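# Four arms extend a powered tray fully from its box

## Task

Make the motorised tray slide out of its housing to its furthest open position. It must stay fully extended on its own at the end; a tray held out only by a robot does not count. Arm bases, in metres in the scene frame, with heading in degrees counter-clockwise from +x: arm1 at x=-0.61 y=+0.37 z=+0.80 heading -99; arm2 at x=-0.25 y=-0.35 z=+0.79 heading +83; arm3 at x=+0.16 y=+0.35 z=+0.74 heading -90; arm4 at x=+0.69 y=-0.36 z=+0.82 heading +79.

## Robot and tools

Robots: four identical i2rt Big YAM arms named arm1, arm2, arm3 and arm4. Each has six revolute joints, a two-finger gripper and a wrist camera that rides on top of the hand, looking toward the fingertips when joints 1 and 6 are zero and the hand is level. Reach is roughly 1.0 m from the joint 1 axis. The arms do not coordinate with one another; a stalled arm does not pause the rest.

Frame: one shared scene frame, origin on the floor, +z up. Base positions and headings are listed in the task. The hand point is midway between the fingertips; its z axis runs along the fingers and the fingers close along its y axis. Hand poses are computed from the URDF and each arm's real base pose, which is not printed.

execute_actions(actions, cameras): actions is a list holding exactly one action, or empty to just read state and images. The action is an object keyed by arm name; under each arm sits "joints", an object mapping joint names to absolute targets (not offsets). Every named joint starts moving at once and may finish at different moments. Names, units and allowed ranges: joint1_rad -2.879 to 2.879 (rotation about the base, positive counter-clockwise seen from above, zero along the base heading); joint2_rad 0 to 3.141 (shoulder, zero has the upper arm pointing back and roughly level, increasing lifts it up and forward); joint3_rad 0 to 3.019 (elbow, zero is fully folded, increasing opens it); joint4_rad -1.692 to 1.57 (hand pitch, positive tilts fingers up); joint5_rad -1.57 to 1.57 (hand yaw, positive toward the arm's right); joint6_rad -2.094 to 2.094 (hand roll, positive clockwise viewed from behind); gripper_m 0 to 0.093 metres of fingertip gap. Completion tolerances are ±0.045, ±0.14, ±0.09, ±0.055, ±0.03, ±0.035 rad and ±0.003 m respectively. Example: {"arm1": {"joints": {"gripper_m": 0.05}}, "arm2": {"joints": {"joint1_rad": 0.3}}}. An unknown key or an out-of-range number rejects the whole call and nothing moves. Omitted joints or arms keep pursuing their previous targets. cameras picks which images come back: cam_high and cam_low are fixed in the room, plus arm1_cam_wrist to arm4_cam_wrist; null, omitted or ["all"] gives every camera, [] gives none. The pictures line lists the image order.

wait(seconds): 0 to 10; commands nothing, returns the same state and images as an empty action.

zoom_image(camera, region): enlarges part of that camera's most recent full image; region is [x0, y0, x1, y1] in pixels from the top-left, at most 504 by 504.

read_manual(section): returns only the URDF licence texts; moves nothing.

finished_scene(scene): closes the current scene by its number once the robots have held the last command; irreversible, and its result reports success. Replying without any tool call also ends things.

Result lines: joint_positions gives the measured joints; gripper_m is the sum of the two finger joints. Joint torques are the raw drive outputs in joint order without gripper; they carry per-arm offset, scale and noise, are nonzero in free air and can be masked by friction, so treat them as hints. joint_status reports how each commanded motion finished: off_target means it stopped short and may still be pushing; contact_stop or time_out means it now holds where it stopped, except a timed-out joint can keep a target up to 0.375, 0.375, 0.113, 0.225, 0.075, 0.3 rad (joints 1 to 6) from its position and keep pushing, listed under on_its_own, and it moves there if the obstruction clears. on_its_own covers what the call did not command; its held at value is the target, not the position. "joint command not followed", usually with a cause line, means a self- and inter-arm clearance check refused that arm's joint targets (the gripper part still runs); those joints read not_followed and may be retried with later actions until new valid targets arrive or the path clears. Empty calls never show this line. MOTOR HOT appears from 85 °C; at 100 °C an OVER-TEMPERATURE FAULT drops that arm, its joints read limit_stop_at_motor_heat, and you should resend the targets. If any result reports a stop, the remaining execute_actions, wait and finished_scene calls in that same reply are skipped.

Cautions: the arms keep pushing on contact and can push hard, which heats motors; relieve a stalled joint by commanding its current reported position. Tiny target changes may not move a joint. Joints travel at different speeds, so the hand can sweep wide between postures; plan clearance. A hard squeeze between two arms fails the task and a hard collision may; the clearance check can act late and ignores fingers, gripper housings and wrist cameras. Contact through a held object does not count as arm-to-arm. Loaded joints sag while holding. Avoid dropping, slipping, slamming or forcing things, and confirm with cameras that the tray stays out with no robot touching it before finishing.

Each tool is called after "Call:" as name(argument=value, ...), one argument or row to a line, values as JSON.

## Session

Call:
execute_actions(
  actions=[],
)

Scene clock: 0.00 s.
Joint torques (N m, as the arm reports them, + toward a larger angle): no reading
Motor temperatures (°C, as the motors report them): arm1=[29 31 31 29 28 28] | arm2=[29 30 31 29 29 26] | arm3=[27 32 32 26 30 30] | arm4=[27 30 32 27 27 27]
arm1.joint_positions: joint1_rad=+0.247 joint2_rad=+0.353 joint3_rad=+1.671 joint4_rad=-1.347 joint5_rad=-0.173 joint6_rad=-0.307 gripper_m=+0.094
arm1.joint_status: not commanded
arm1.hand: x=-0.5729 y=+0.3356 z=+1.4828 quat_wxyz=(-0.481, -0.346, -0.633, +0.498) (m; scene frame)
arm2.joint_positions: joint1_rad=-0.138 joint2_rad=+0.394 joint3_rad=+1.447 joint4_rad=-1.354 joint5_rad=-0.045 joint6_rad=-0.597 gripper_m=+0.095
arm2.joint_status: not commanded
arm2.hand: x=-0.2223 y=-0.2323 z=+1.3910 quat_wxyz=(-0.551, +0.660, -0.458, -0.228) (m; scene frame)
arm3.joint_positions: joint1_rad=+0.271 joint2_rad=+0.610 joint3_rad=+1.349 joint4_rad=-1.397 joint5_rad=+0.056 joint6_rad=+0.569 gripper_m=+0.094
arm3.joint_status: not commanded
arm3.hand: x=+0.2094 y=+0.1307 z=+1.2445 quat_wxyz=(-0.401, -0.731, -0.522, +0.181) (m; scene frame)
arm4.joint_positions: joint1_rad=-0.750 joint2_rad=+0.287 joint3_rad=+1.712 joint4_rad=-1.163 joint5_rad=-0.111 joint6_rad=-0.268 gripper_m=+0.094
arm4.joint_status: not commanded
arm4.hand: x=+0.6592 y=-0.3656 z=+1.5605 quat_wxyz=(-0.773, +0.299, -0.531, -0.175) (m; scene frame)
pictures: arm1_cam_wrist, arm2_cam_wrist, arm3_cam_wrist, arm4_cam_wrist, cam_high, cam_low
Images, in order (width x height): arm1_cam_wrist 504x504, arm2_cam_wrist 504x504, arm3_cam_wrist 504x504, arm4_cam_wrist 504x504, cam_high 504x504, cam_low 504x504.

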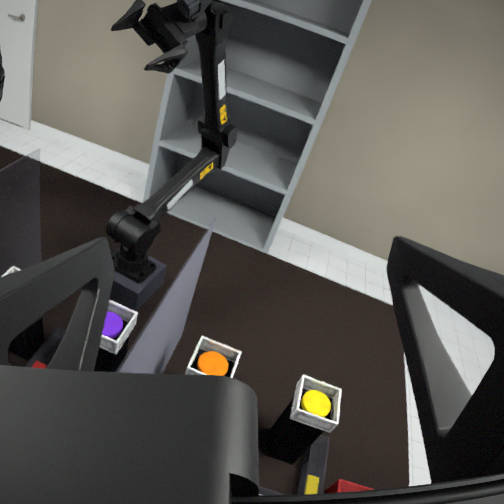

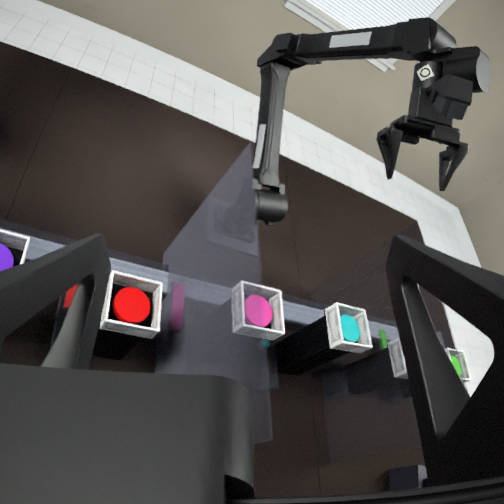

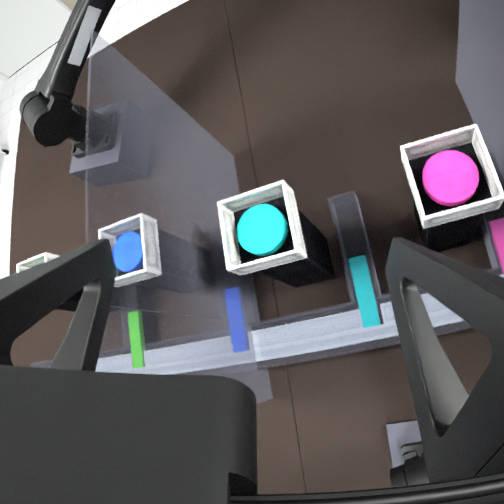

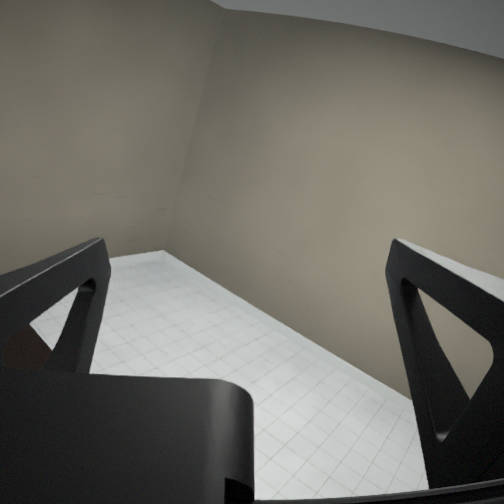

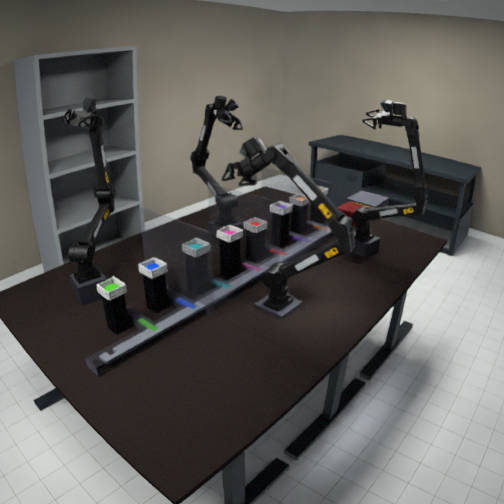

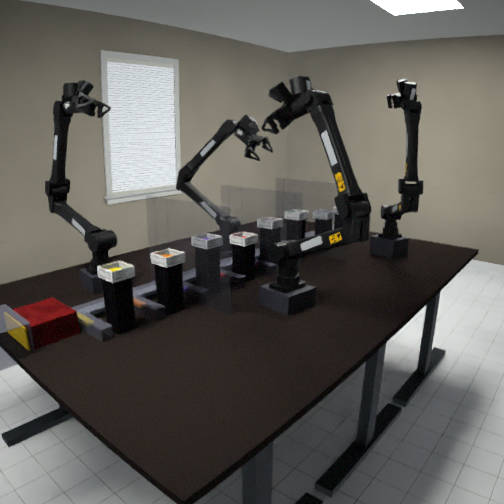

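The layout is similar but shifted slightly toward −x. I'll hover over both sets.

Call:
execute_actions(
  actions=[
    {"arm1":{"joints":{"joint1_rad":-0.23,"joint2_rad":1.42,"joint3_rad":1.28,"joint4_rad":-1.43,"joint5_rad":0,"joint6_rad":0,"gripper_m":0}},"arm2":{"joints":{"joint1_rad":-0.23,"joint2_rad":1.3,"joint3_rad":1.14,"joint4_rad":-1.4,"joint5_rad":0,"joint6_rad":0,"gripper_m":0}},"arm3":{"joints":{"joint1_rad":0.4,"joint2_rad":1.3,"joint3_rad":1.36,"joint4_rad":-1.58,"joint5_rad":0,"joint6_rad":0,"gripper_m":0}},"arm4":{"joints":{"joint1_rad":0.01,"joint2_rad":1.26,"joint3_rad":1.05,"joint4_rad":-1.38,"joint5_rad":0,"joint6_rad":0,"gripper_m":0}}},
  ],
)

Call:
execute_actions(
  actions=[
    {"arm1":{"joints":{"joint1_rad":0.3,"joint2_rad":1.37,"joint3_rad":1.22}},"arm2":{"joints":{"joint1_rad":0.36,"joint2_rad":1.2,"joint3_rad":1.063,"joint4_rad":-1.38}},"arm3":{"joints":{"joint1_rad":-0.15,"joint2_rad":1.23,"joint3_rad":1.295}},"arm4":{"joints":{"joint1_rad":0.63,"joint4_rad":-1.30}}},
  ],
)

Scene clock: 13.40 s.
Joint torques (N m, as the arm reports them, + toward a larger angle): arm1=[  1.39 -13.9    9.91  -0.21   0.08   0.2 ] | arm2=[-1.64 -8.23  8.32  0.24  0.14  0.3 ] | arm3=[  0.31 -11.78   9.39  -0.07  -0.08  -0.31] | arm4=[ 1.53 -8.18  8.95  0.16 -0.13  0.18]
Motor temperatures (°C, as the motors report them): arm1=[29 32 33 29 28 28] | arm2=[29 31 33 29 29 26] | arm3=[27 32 37 27 30 30] | arm4=[27 31 33 27 27 27]
arm1.joint_positions: joint1_rad=-0.226 joint2_rad=+1.420 joint3_rad=+1.270 joint4_rad=-1.418 joint5_rad=-0.002 joint6_rad=-0.015 gripper_m=+0.000
arm1.joint_status: all done
arm1.hand: x=-0.7579 y=-0.0142 z=+1.0037 quat_wxyz=(+0.004, -0.823, -0.568, -0.001) (m; scene frame)
arm2.joint_positions: joint1_rad=-0.227 joint2_rad=+1.297 joint3_rad=+1.141 joint4_rad=-1.392 joint5_rad=-0.004 joint6_rad=-0.016 gripper_m=+0.001
arm2.joint_status: all done
arm2.hand: x=-0.1235 y=-0.0034 z=+1.0032 quat_wxyz=(-0.007, +0.578, -0.816, -0.015) (m; scene frame)
arm3.joint_positions: joint1_rad=+0.396 joint2_rad=+1.301 joint3_rad=+1.349 joint4_rad=-1.564 joint5_rad=+0.004 joint6_rad=+0.013 gripper_m=+0.000
arm3.joint_status: all done
arm3.hand: x=+0.3037 y=+0.0002 z=+1.0204 quat_wxyz=(-0.021, -0.561, -0.827, +0.015) (m; scene frame)
arm4.joint_positions: joint1_rad=+0.006 joint2_rad=+1.247 joint3_rad=+1.041 joint4_rad=-1.370 joint5_rad=+0.002 joint6_rad=-0.014 gripper_m=+0.001
arm4.joint_status: all done
arm4.hand: x=+0.7574 y=-0.0288 z=+1.0044 quat_wxyz=(+0.002, +0.641, -0.767, -0.001) (m; scene frame)
pictures: arm1_cam_wrist, arm2_cam_wrist, arm3_cam_wrist, arm4_cam_wrist, cam_high, cam_low
Images, in order (width x height): arm1_cam_wrist 504x504, arm2_cam_wrist 504x504, arm3_cam_wrist 504x504, arm4_cam_wrist 504x504, cam_high 504x504, cam_low 504x504.

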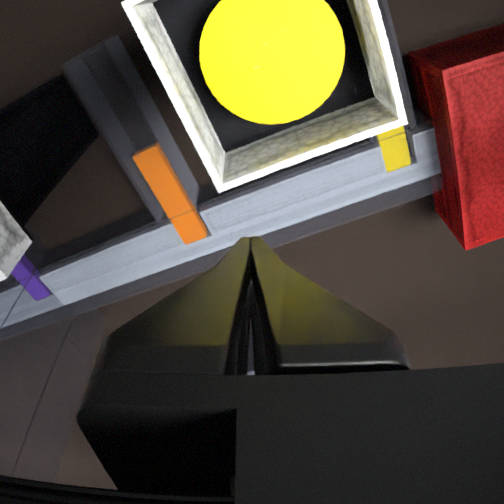

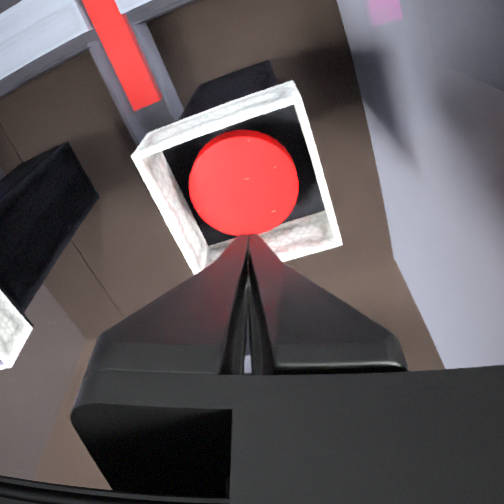

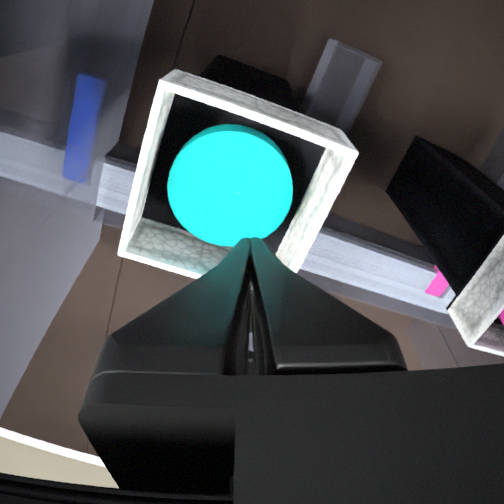

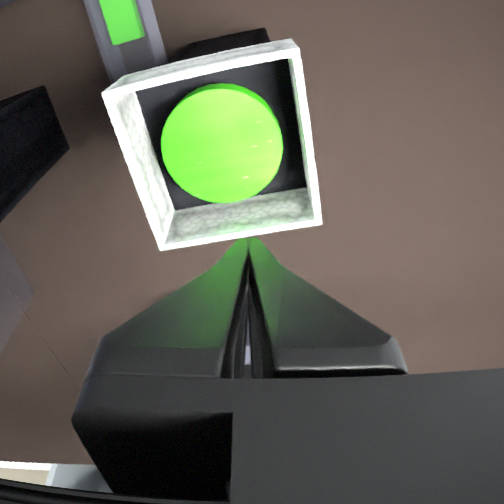

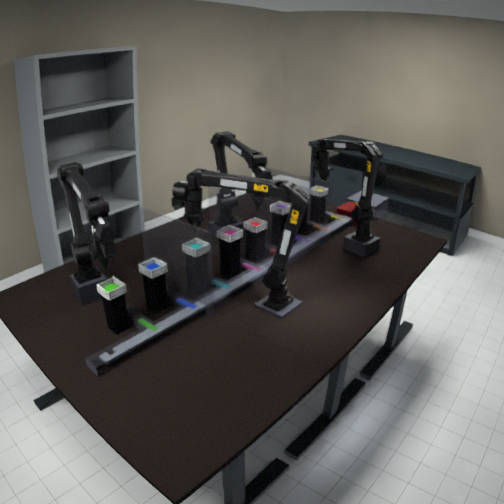

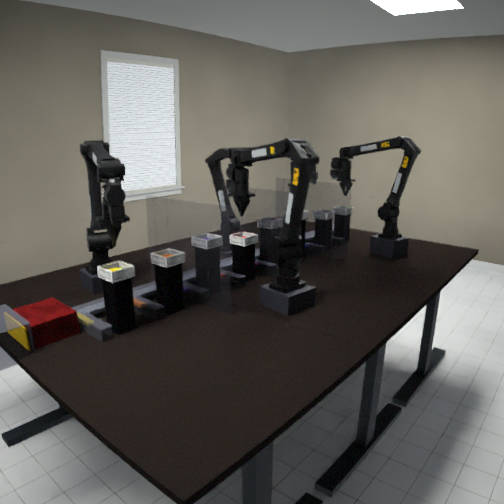

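Scene clock: 14.63 s.
Joint torques (N m, as the arm reports them, + toward a larger angle): arm1=[  2.25 -12.99   8.29   0.06   0.04   0.21] | arm2=[-1.54 -7.    7.76  0.89  0.06  0.3 ] | arm3=[ 0.22 -9.71  8.24  0.15 -0.02 -0.3 ] | arm4=[ 1.65 -8.4   9.08  1.2  -0.09  0.17]
Motor temperatures (°C, as the motors report them): arm1=[29 32 33 29 28 28] | arm2=[29 31 34 29 29 26] | arm3=[27 32 37 27 30 30] | arm4=[27 31 33 27 27 27]
arm1.joint_positions: joint1_rad=+0.301 joint2_rad=+1.382 joint3_rad=+1.225 joint4_rad=-1.420 joint5_rad=-0.001 joint6_rad=-0.013 gripper_m=+0.000
arm1.joint_status: all done
arm1.hand: x=-0.5483 y=-0.0218 z=+1.0002 quat_wxyz=(+0.007, -0.648, -0.762, -0.006) (m; scene frame)
arm2.joint_positions: joint1_rad=+0.361 joint2_rad=+1.200 joint3_rad=+1.070 joint4_rad=-1.385 joint5_rad=-0.001 joint6_rad=-0.014 gripper_m=+0.001
arm2.joint_status: all done
arm2.hand: x=-0.3295 y=-0.0174 z=+1.0097 quat_wxyz=(-0.018, +0.789, -0.614, -0.029) (m; scene frame)
arm3.joint_positions: joint1_rad=-0.151 joint2_rad=+1.225 joint3_rad=+1.299 joint4_rad=-1.566 joint5_rad=+0.002 joint6_rad=+0.011 gripper_m=+0.000
arm3.joint_status: all done
arm3.hand: x=+0.1033 y=-0.0002 z=+1.0271 quat_wxyz=(-0.024, -0.763, -0.645, +0.029) (m; scene frame)
arm4.joint_positions: joint1_rad=+0.624 joint2_rad=+1.247 joint3_rad=+1.041 joint4_rad=-1.310 joint5_rad=+0.001 joint6_rad=-0.013 gripper_m=+0.001
arm4.joint_status: all done
arm4.hand: x=+0.5465 y=-0.0387 z=+1.0058 quat_wxyz=(-0.016, +0.844, -0.536, -0.026) (m; scene frame)
pictures: arm1_cam_wrist, arm2_cam_wrist, arm3_cam_wrist, arm4_cam_wrist, cam_high, cam_low
Images, in order (width x height): arm1_cam_wrist 504x504, arm2_cam_wrist 504x504, arm3_cam_wrist 504x504, arm4_cam_wrist 504x504, cam_high 504x504, cam_low 504x504.

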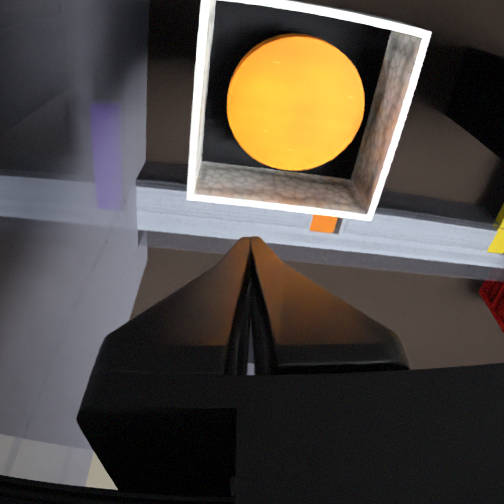

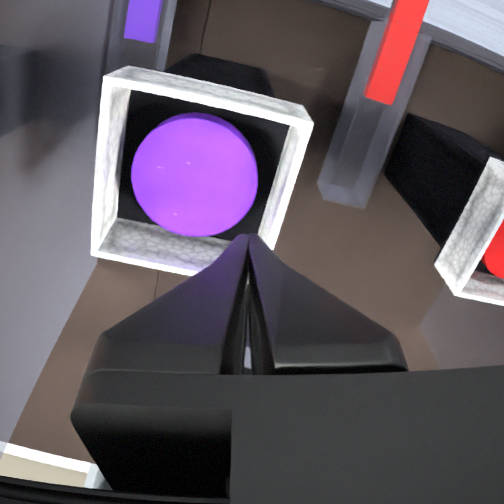

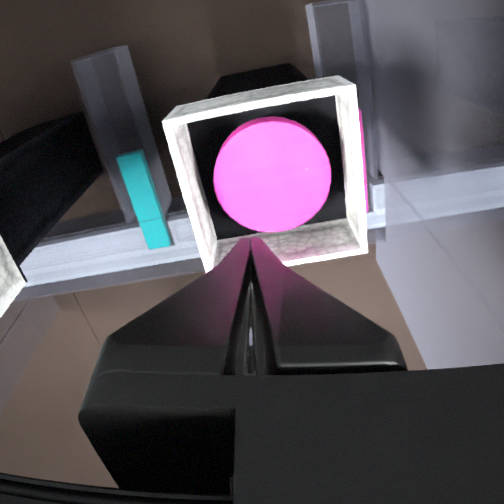

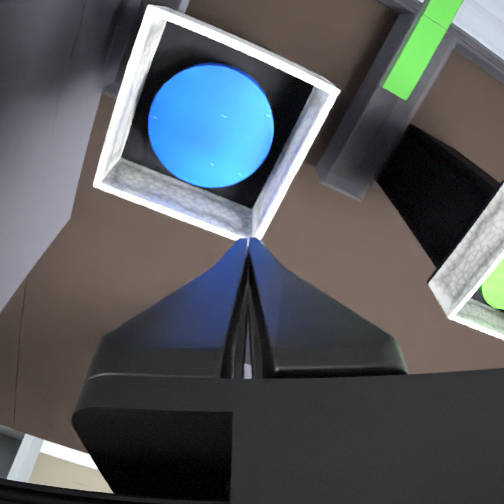

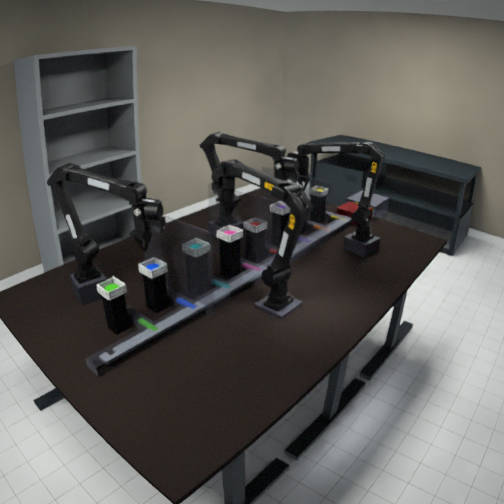

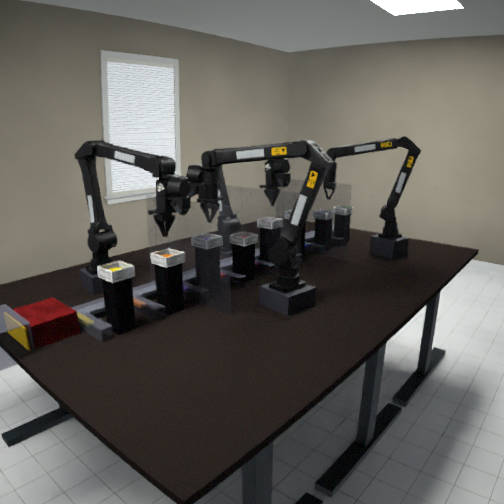

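Call:
execute_actions(
  actions=[
    {"arm1":{"joints":{"joint1_rad":0.248,"joint2_rad":1.45,"joint4_rad":-1.34}},"arm2":{"joints":{"joint1_rad":0.44,"joint2_rad":1.28,"joint4_rad":-1.47,"joint6_rad":0.25}},"arm3":{"joints":{"joint1_rad":-0.19,"joint2_rad":1.31,"joint3_rad":1.255,"joint4_rad":-1.68}},"arm4":{"joints":{"joint1_rad":0.69,"joint2_rad":1.37,"joint4_rad":-1.23,"joint6_rad":0.45}}},
  ],
)

Scene clock: 24.17 s.
Joint torques (N m, as the arm reports them, + toward a larger angle): arm1=[  1.52 -12.73   8.19   0.84   0.04   0.2 ] | arm2=[-1.67 -7.52  7.6  -0.05  0.08  0.32] | arm3=[  0.01 -11.54   8.26  -0.4   -0.03  -0.33] | arm4=[  1.71 -11.47   8.75   1.08  -0.02   0.19]
Motor temperatures (°C, as the motors report them): arm1=[29 32 35 29 28 28] | arm2=[29 31 35 29 29 26] | arm3=[27 32 39 27 30 30] | arm4=[27 31 37 27 27 27]
arm1.joint_positions: joint1_rad=+0.250 joint2_rad=+1.456 joint3_rad=+1.225 joint4_rad=-1.353 joint5_rad=-0.001 joint6_rad=-0.013 gripper_m=+0.000
arm1.joint_status: all done
arm1.hand: x=-0.5662 y=-0.0452 z=+0.9718 quat_wxyz=(+0.010, -0.667, -0.745, -0.008) (m; scene frame)
arm2.joint_positions: joint1_rad=+0.443 joint2_rad=+1.282 joint3_rad=+1.070 joint4_rad=-1.462 joint5_rad=-0.001 joint6_rad=+0.234 gripper_m=+0.001
arm2.joint_status: all done
arm2.hand: x=-0.3523 y=-0.0373 z=+0.9846 quat_wxyz=(+0.025, +0.735, -0.677, +0.038) (m; scene frame)
arm3.joint_positions: joint1_rad=-0.185 joint2_rad=+1.313 joint3_rad=+1.254 joint4_rad=-1.665 joint5_rad=+0.002 joint6_rad=+0.011 gripper_m=+0.000
arm3.joint_status: all done
arm3.hand: x=+0.0956 y=+0.0247 z=+0.9825 quat_wxyz=(+0.051, -0.772, -0.631, -0.060) (m; scene frame)
arm4.joint_positions: joint1_rad=+0.684 joint2_rad=+1.374 joint3_rad=+1.041 joint4_rad=-1.241 joint5_rad=+0.001 joint6_rad=+0.435 gripper_m=+0.001
arm4.joint_status: all done
arm4.hand: x=+0.5173 y=-0.0288 z=+0.9628 quat_wxyz=(+0.000, +0.725, -0.689, -0.002) (m; scene frame)
pictures: arm1_cam_wrist, arm2_cam_wrist, arm3_cam_wrist, arm4_cam_wrist, cam_high, cam_low
Images, in order (width x height): arm1_cam_wrist 504x504, arm2_cam_wrist 504x504, arm3_cam_wrist 504x504, arm4_cam_wrist 504x504, cam_high 504x504, cam_low 504x504.

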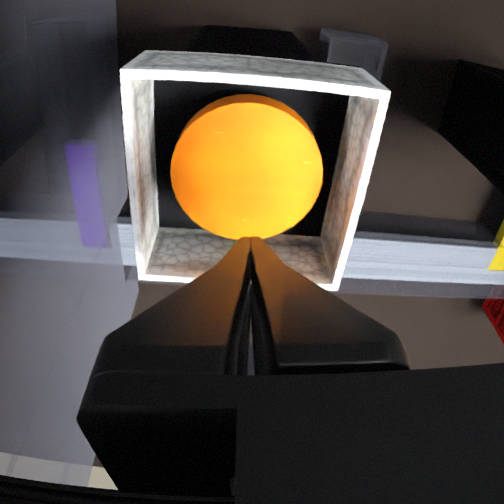

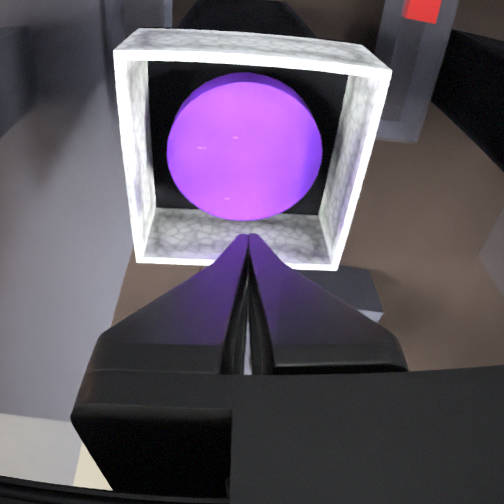

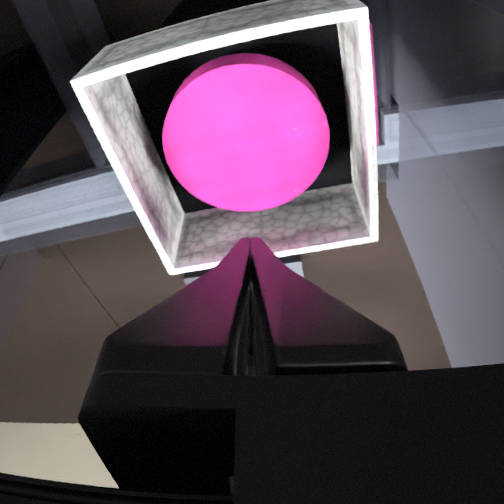

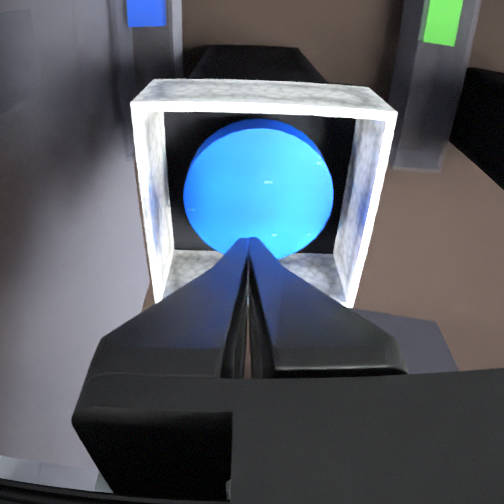

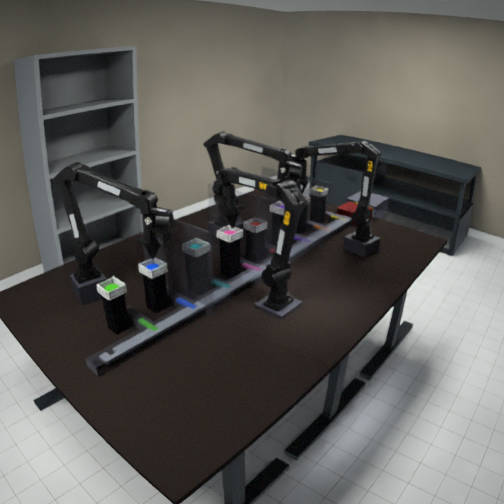

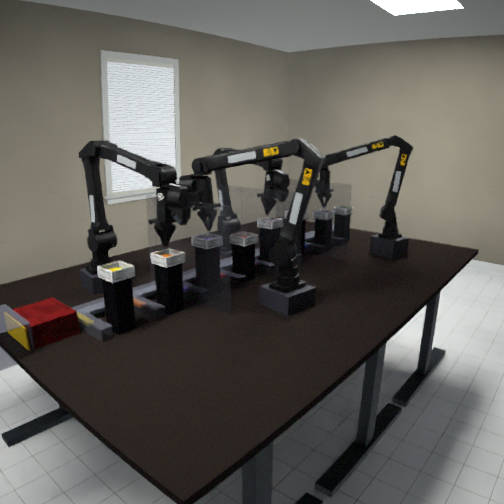

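Call:
execute_actions(
  actions=[
    {"arm1":{"joints":{"joint2_rad":1.63,"joint3_rad":1.19,"joint4_rad":-1.3}},"arm2":{"joints":{"joint2_rad":1.49,"joint3_rad":1.035,"joint4_rad":-1.4}},"arm3":{"joints":{"joint2_rad":1.49,"joint3_rad":1.225,"joint4_rad":-1.58}},"arm4":{"joints":{"joint2_rad":1.56,"joint3_rad":1.01}}},
  ],
  cameras=[],
)

Call:
wait(
  seconds=10,
)

Call:
wait(
  seconds=10,
)

Call:
zoom_image(
  camera="cam_high",
  region=[100,190,370,350],
)

Scene clock: 31.47 s.
Joint torques (N m, as the arm reports them, + toward a larger angle): arm1=[ 1.57 -9.23  5.92  0.98  0.04  0.2 ] | arm2=[-1.73 -4.74  5.15  0.91  0.06  0.32] | arm3=[ 0.29 -8.2   5.8   1.44 -0.03 -0.29] | arm4=[ 1.49 -7.74  5.07  0.89 -0.05  0.18]
Motor temperatures (°C, as the motors report them): arm1=[29 33 35 29 28 28] | arm2=[29 31 35 29 29 26] | arm3=[27 32 39 26 30 30] | arm4=[27 31 38 27 27 27]
arm1.joint_positions: joint1_rad=+0.250 joint2_rad=+1.567 joint3_rad=+1.220 joint4_rad=-1.312 joint5_rad=-0.001 joint6_rad=-0.013 gripper_m=+0.000
arm1.joint_status: all done
arm1.hand: x=-0.5653 y=-0.0558 z=+0.9250 quat_wxyz=(+0.037, -0.666, -0.744, -0.034) (m; scene frame)
arm2.joint_positions: joint1_rad=+0.443 joint2_rad=+1.432 joint3_rad=+1.069 joint4_rad=-1.419 joint5_rad=-0.001 joint6_rad=+0.235 gripper_m=+0.001
arm2.joint_status: all done
arm2.hand: x=-0.3573 y=-0.0225 z=+0.9357 quat_wxyz=(+0.051, +0.732, -0.674, +0.085) (m; scene frame)
arm3.joint_positions: joint1_rad=-0.185 joint2_rad=+1.431 joint3_rad=+1.255 joint4_rad=-1.611 joint5_rad=+0.002 joint6_rad=+0.011 gripper_m=+0.000
arm3.joint_status: all done
arm3.hand: x=+0.0909 y=+0.0001 z=+0.9421 quat_wxyz=(+0.071, -0.770, -0.629, -0.083) (m; scene frame)
arm4.joint_positions: joint1_rad=+0.684 joint2_rad=+1.502 joint3_rad=+1.041 joint4_rad=-1.241 joint5_rad=+0.002 joint6_rad=+0.436 gripper_m=+0.000
arm4.joint_status: all done
arm4.hand: x=+0.5175 y=-0.0293 z=+0.9178 quat_wxyz=(+0.020, +0.723, -0.688, +0.059) (m; scene frame)
pictures: none
No camera images: the call's "cameras" was empty. Leave "cameras" out to get every camera's image.

Scene clock: 41.47 s.
Joint torques (N m, as the arm reports them, + toward a larger angle): arm1=[ 0.92 -8.51  5.92  0.62  0.09  0.22] | arm2=[-1.72 -4.69  5.1   0.97  0.06  0.31] | arm3=[ 0.05 -8.12  5.84  1.52  0.   -0.3 ] | arm4=[ 1.71 -7.81  5.1   0.92 -0.05  0.18]
Motor temperatures (°C, as the motors report them): arm1=[29 32 34 29 28 28] | arm2=[29 31 34 29 29 26] | arm3=[27 32 38 27 30 30] | arm4=[27 31 36 27 27 27]
arm1.joint_positions: joint1_rad=+0.250 joint2_rad=+1.567 joint3_rad=+1.220 joint4_rad=-1.312 joint5_rad=-0.001 joint6_rad=-0.013 gripper_m=+0.000
arm1.joint_status: all done
arm1.hand: x=-0.5653 y=-0.0558 z=+0.9250 quat_wxyz=(+0.037, -0.666, -0.744, -0.034) (m; scene frame)
arm2.joint_positions: joint1_rad=+0.443 joint2_rad=+1.432 joint3_rad=+1.069 joint4_rad=-1.419 joint5_rad=-0.001 joint6_rad=+0.235 gripper_m=+0.001
arm2.joint_status: all done
arm2.hand: x=-0.3573 y=-0.0225 z=+0.9357 quat_wxyz=(+0.051, +0.732, -0.674, +0.085) (m; scene frame)
arm3.joint_positions: joint1_rad=-0.185 joint2_rad=+1.431 joint3_rad=+1.255 joint4_rad=-1.611 joint5_rad=+0.002 joint6_rad=+0.011 gripper_m=+0.000
arm3.joint_status: all done
arm3.hand: x=+0.0909 y=+0.0001 z=+0.9421 quat_wxyz=(+0.071, -0.770, -0.629, -0.083) (m; scene frame)
arm4.joint_positions: joint1_rad=+0.684 joint2_rad=+1.502 joint3_rad=+1.041 joint4_rad=-1.241 joint5_rad=+0.002 joint6_rad=+0.436 gripper_m=+0.000
arm4.joint_status: all done
arm4.hand: x=+0.5175 y=-0.0293 z=+0.9178 quat_wxyz=(+0.020, +0.723, -0.688, +0.059) (m; scene frame)
wait: 10.00 s; at rest by 0.27 s
pictures: arm1_cam_wrist, arm2_cam_wrist, arm3_cam_wrist, arm4_cam_wrist, cam_high, cam_low
Images, in order (width x height): arm1_cam_wrist 504x504, arm2_cam_wrist 504x504, arm3_cam_wrist 504x504, arm4_cam_wrist 504x504, cam_high 504x504, cam_low 504x504.

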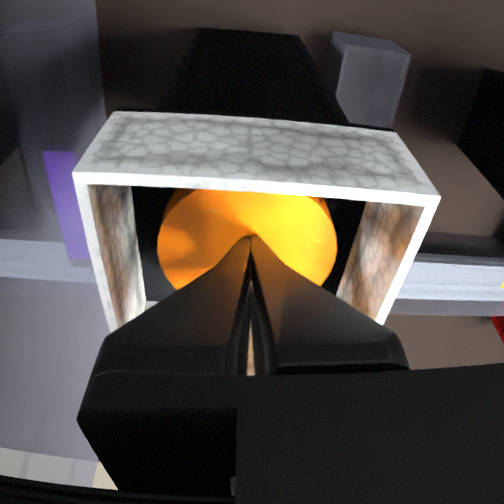

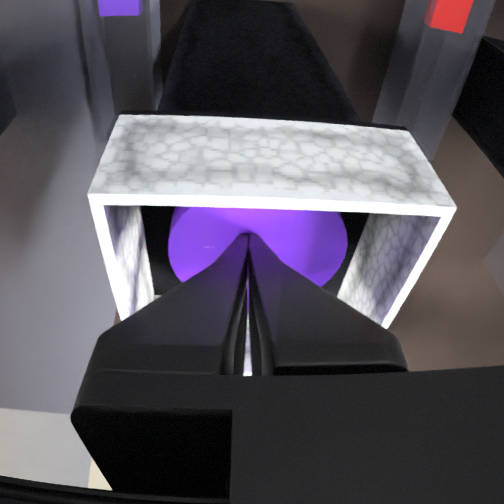

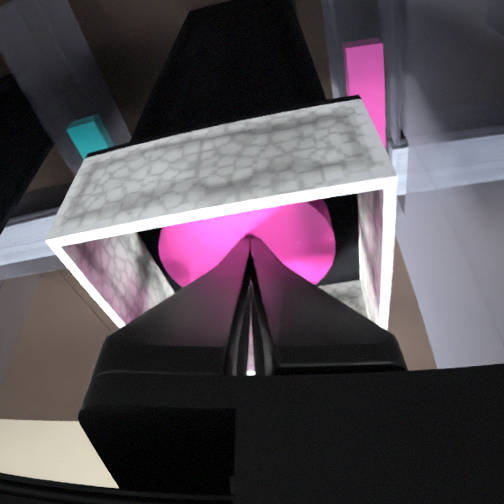

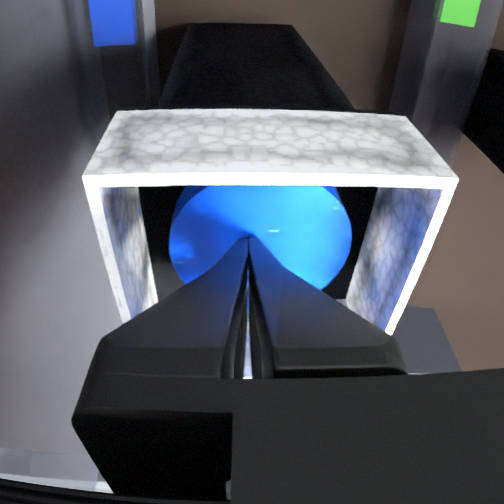

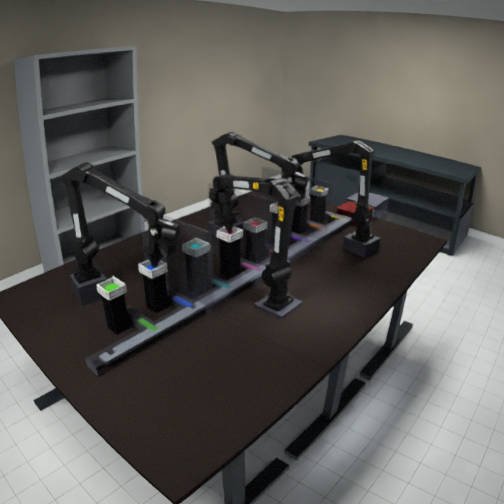

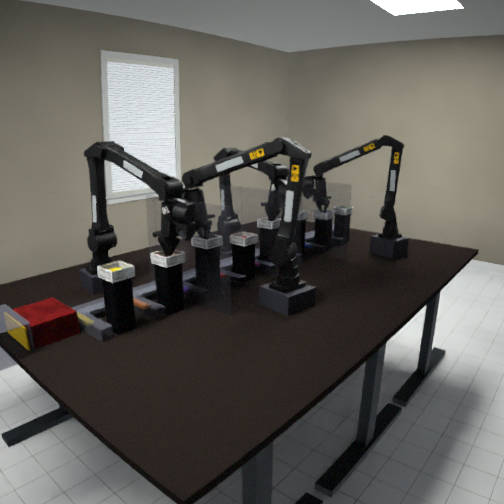

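Scene clock: 51.47 s.
Joint torques (N m, as the arm reports them, + toward a larger angle): arm1=[ 1.3  -9.7   5.64  0.65  0.07  0.22] | arm2=[-1.73 -4.78  5.1   0.98  0.06  0.32] | arm3=[ 0.02 -8.13  5.78  1.42 -0.01 -0.32] | arm4=[ 1.84 -7.85  5.13  0.88 -0.04  0.18]
Motor temperatures (°C, as the motors report them): arm1=[29 32 34 29 28 28] | arm2=[29 31 34 29 29 26] | arm3=[27 32 38 27 30 30] | arm4=[27 31 36 27 27 27]
arm1.joint_positions: joint1_rad=+0.250 joint2_rad=+1.567 joint3_rad=+1.220 joint4_rad=-1.312 joint5_rad=-0.001 joint6_rad=-0.013 gripper_m=+0.000
arm1.joint_status: all done
arm1.hand: x=-0.5653 y=-0.0558 z=+0.9250 quat_wxyz=(+0.037, -0.666, -0.744, -0.034) (m; scene frame)
arm2.joint_positions: joint1_rad=+0.443 joint2_rad=+1.432 joint3_rad=+1.069 joint4_rad=-1.419 joint5_rad=-0.001 joint6_rad=+0.235 gripper_m=+0.001
arm2.joint_status: all done
arm2.hand: x=-0.3573 y=-0.0225 z=+0.9357 quat_wxyz=(+0.051, +0.732, -0.674, +0.085) (m; scene frame)
arm3.joint_positions: joint1_rad=-0.185 joint2_rad=+1.431 joint3_rad=+1.255 joint4_rad=-1.611 joint5_rad=+0.002 joint6_rad=+0.011 gripper_m=+0.000
arm3.joint_status: all done
arm3.hand: x=+0.0909 y=+0.0001 z=+0.9421 quat_wxyz=(+0.071, -0.770, -0.629, -0.083) (m; scene frame)
arm4.joint_positions: joint1_rad=+0.684 joint2_rad=+1.502 joint3_rad=+1.041 joint4_rad=-1.241 joint5_rad=+0.002 joint6_rad=+0.436 gripper_m=+0.000
arm4.joint_status: all done
arm4.hand: x=+0.5175 y=-0.0293 z=+0.9178 quat_wxyz=(+0.020, +0.723, -0.688, +0.059) (m; scene frame)
wait: 10.00 s; at rest by 0.27 s
pictures: arm1_cam_wrist, arm2_cam_wrist, arm3_cam_wrist, arm4_cam_wrist, cam_high, cam_low
Images, in order (width x height): arm1_cam_wrist 504x504, arm2_cam_wrist 504x504, arm3_cam_wrist 504x504, arm4_cam_wrist 504x504, cam_high 504x504, cam_low 504x504.

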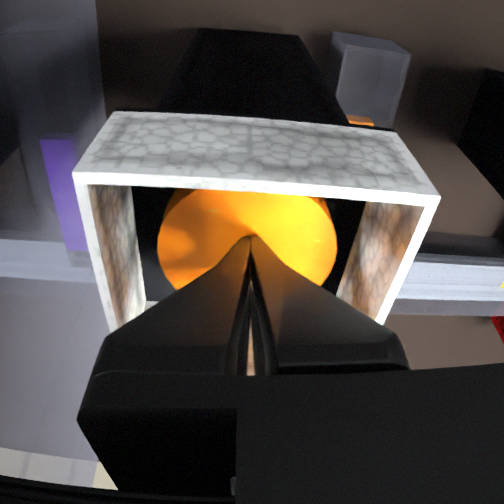

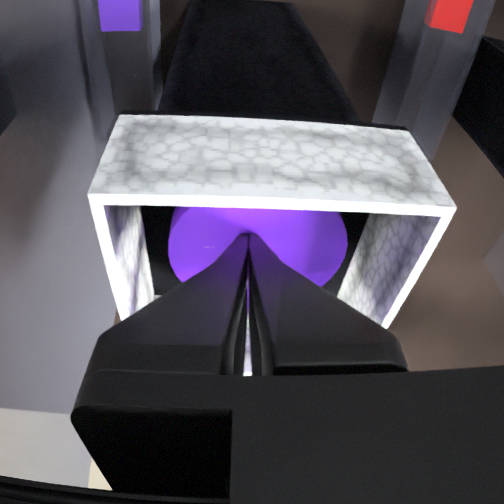

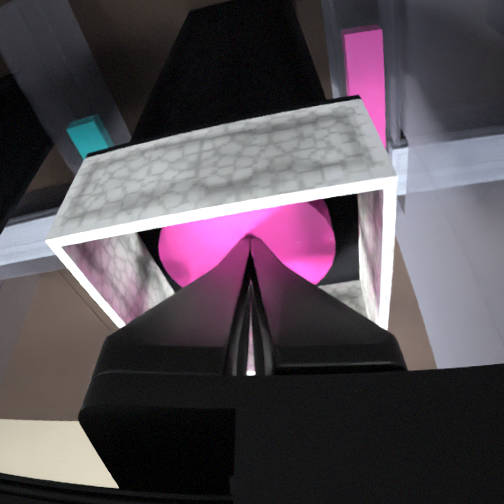

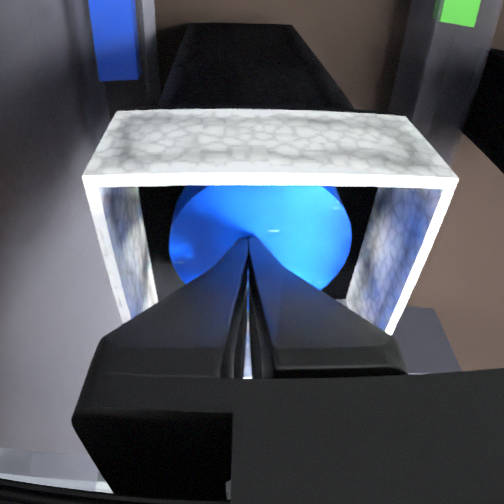

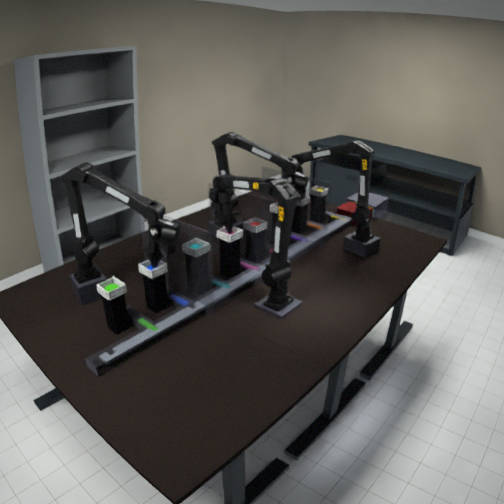

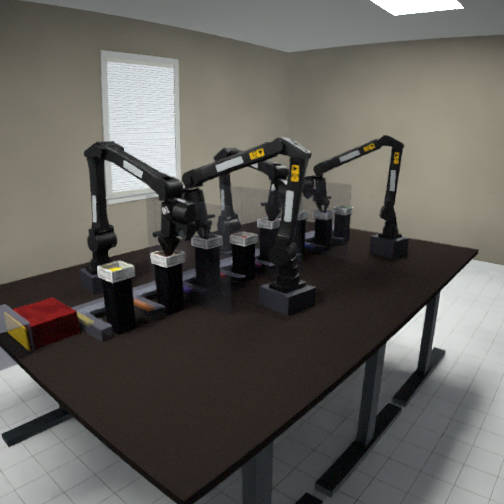

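Region (100, 190, 370, 350) of cam_high's 504x504 image, scaled by 1.867, with more detail than that image has; it fills the top 299 rows of this view, and the rest is white.

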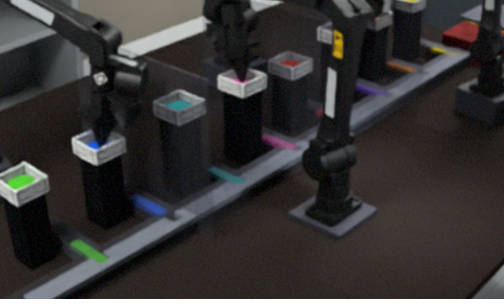

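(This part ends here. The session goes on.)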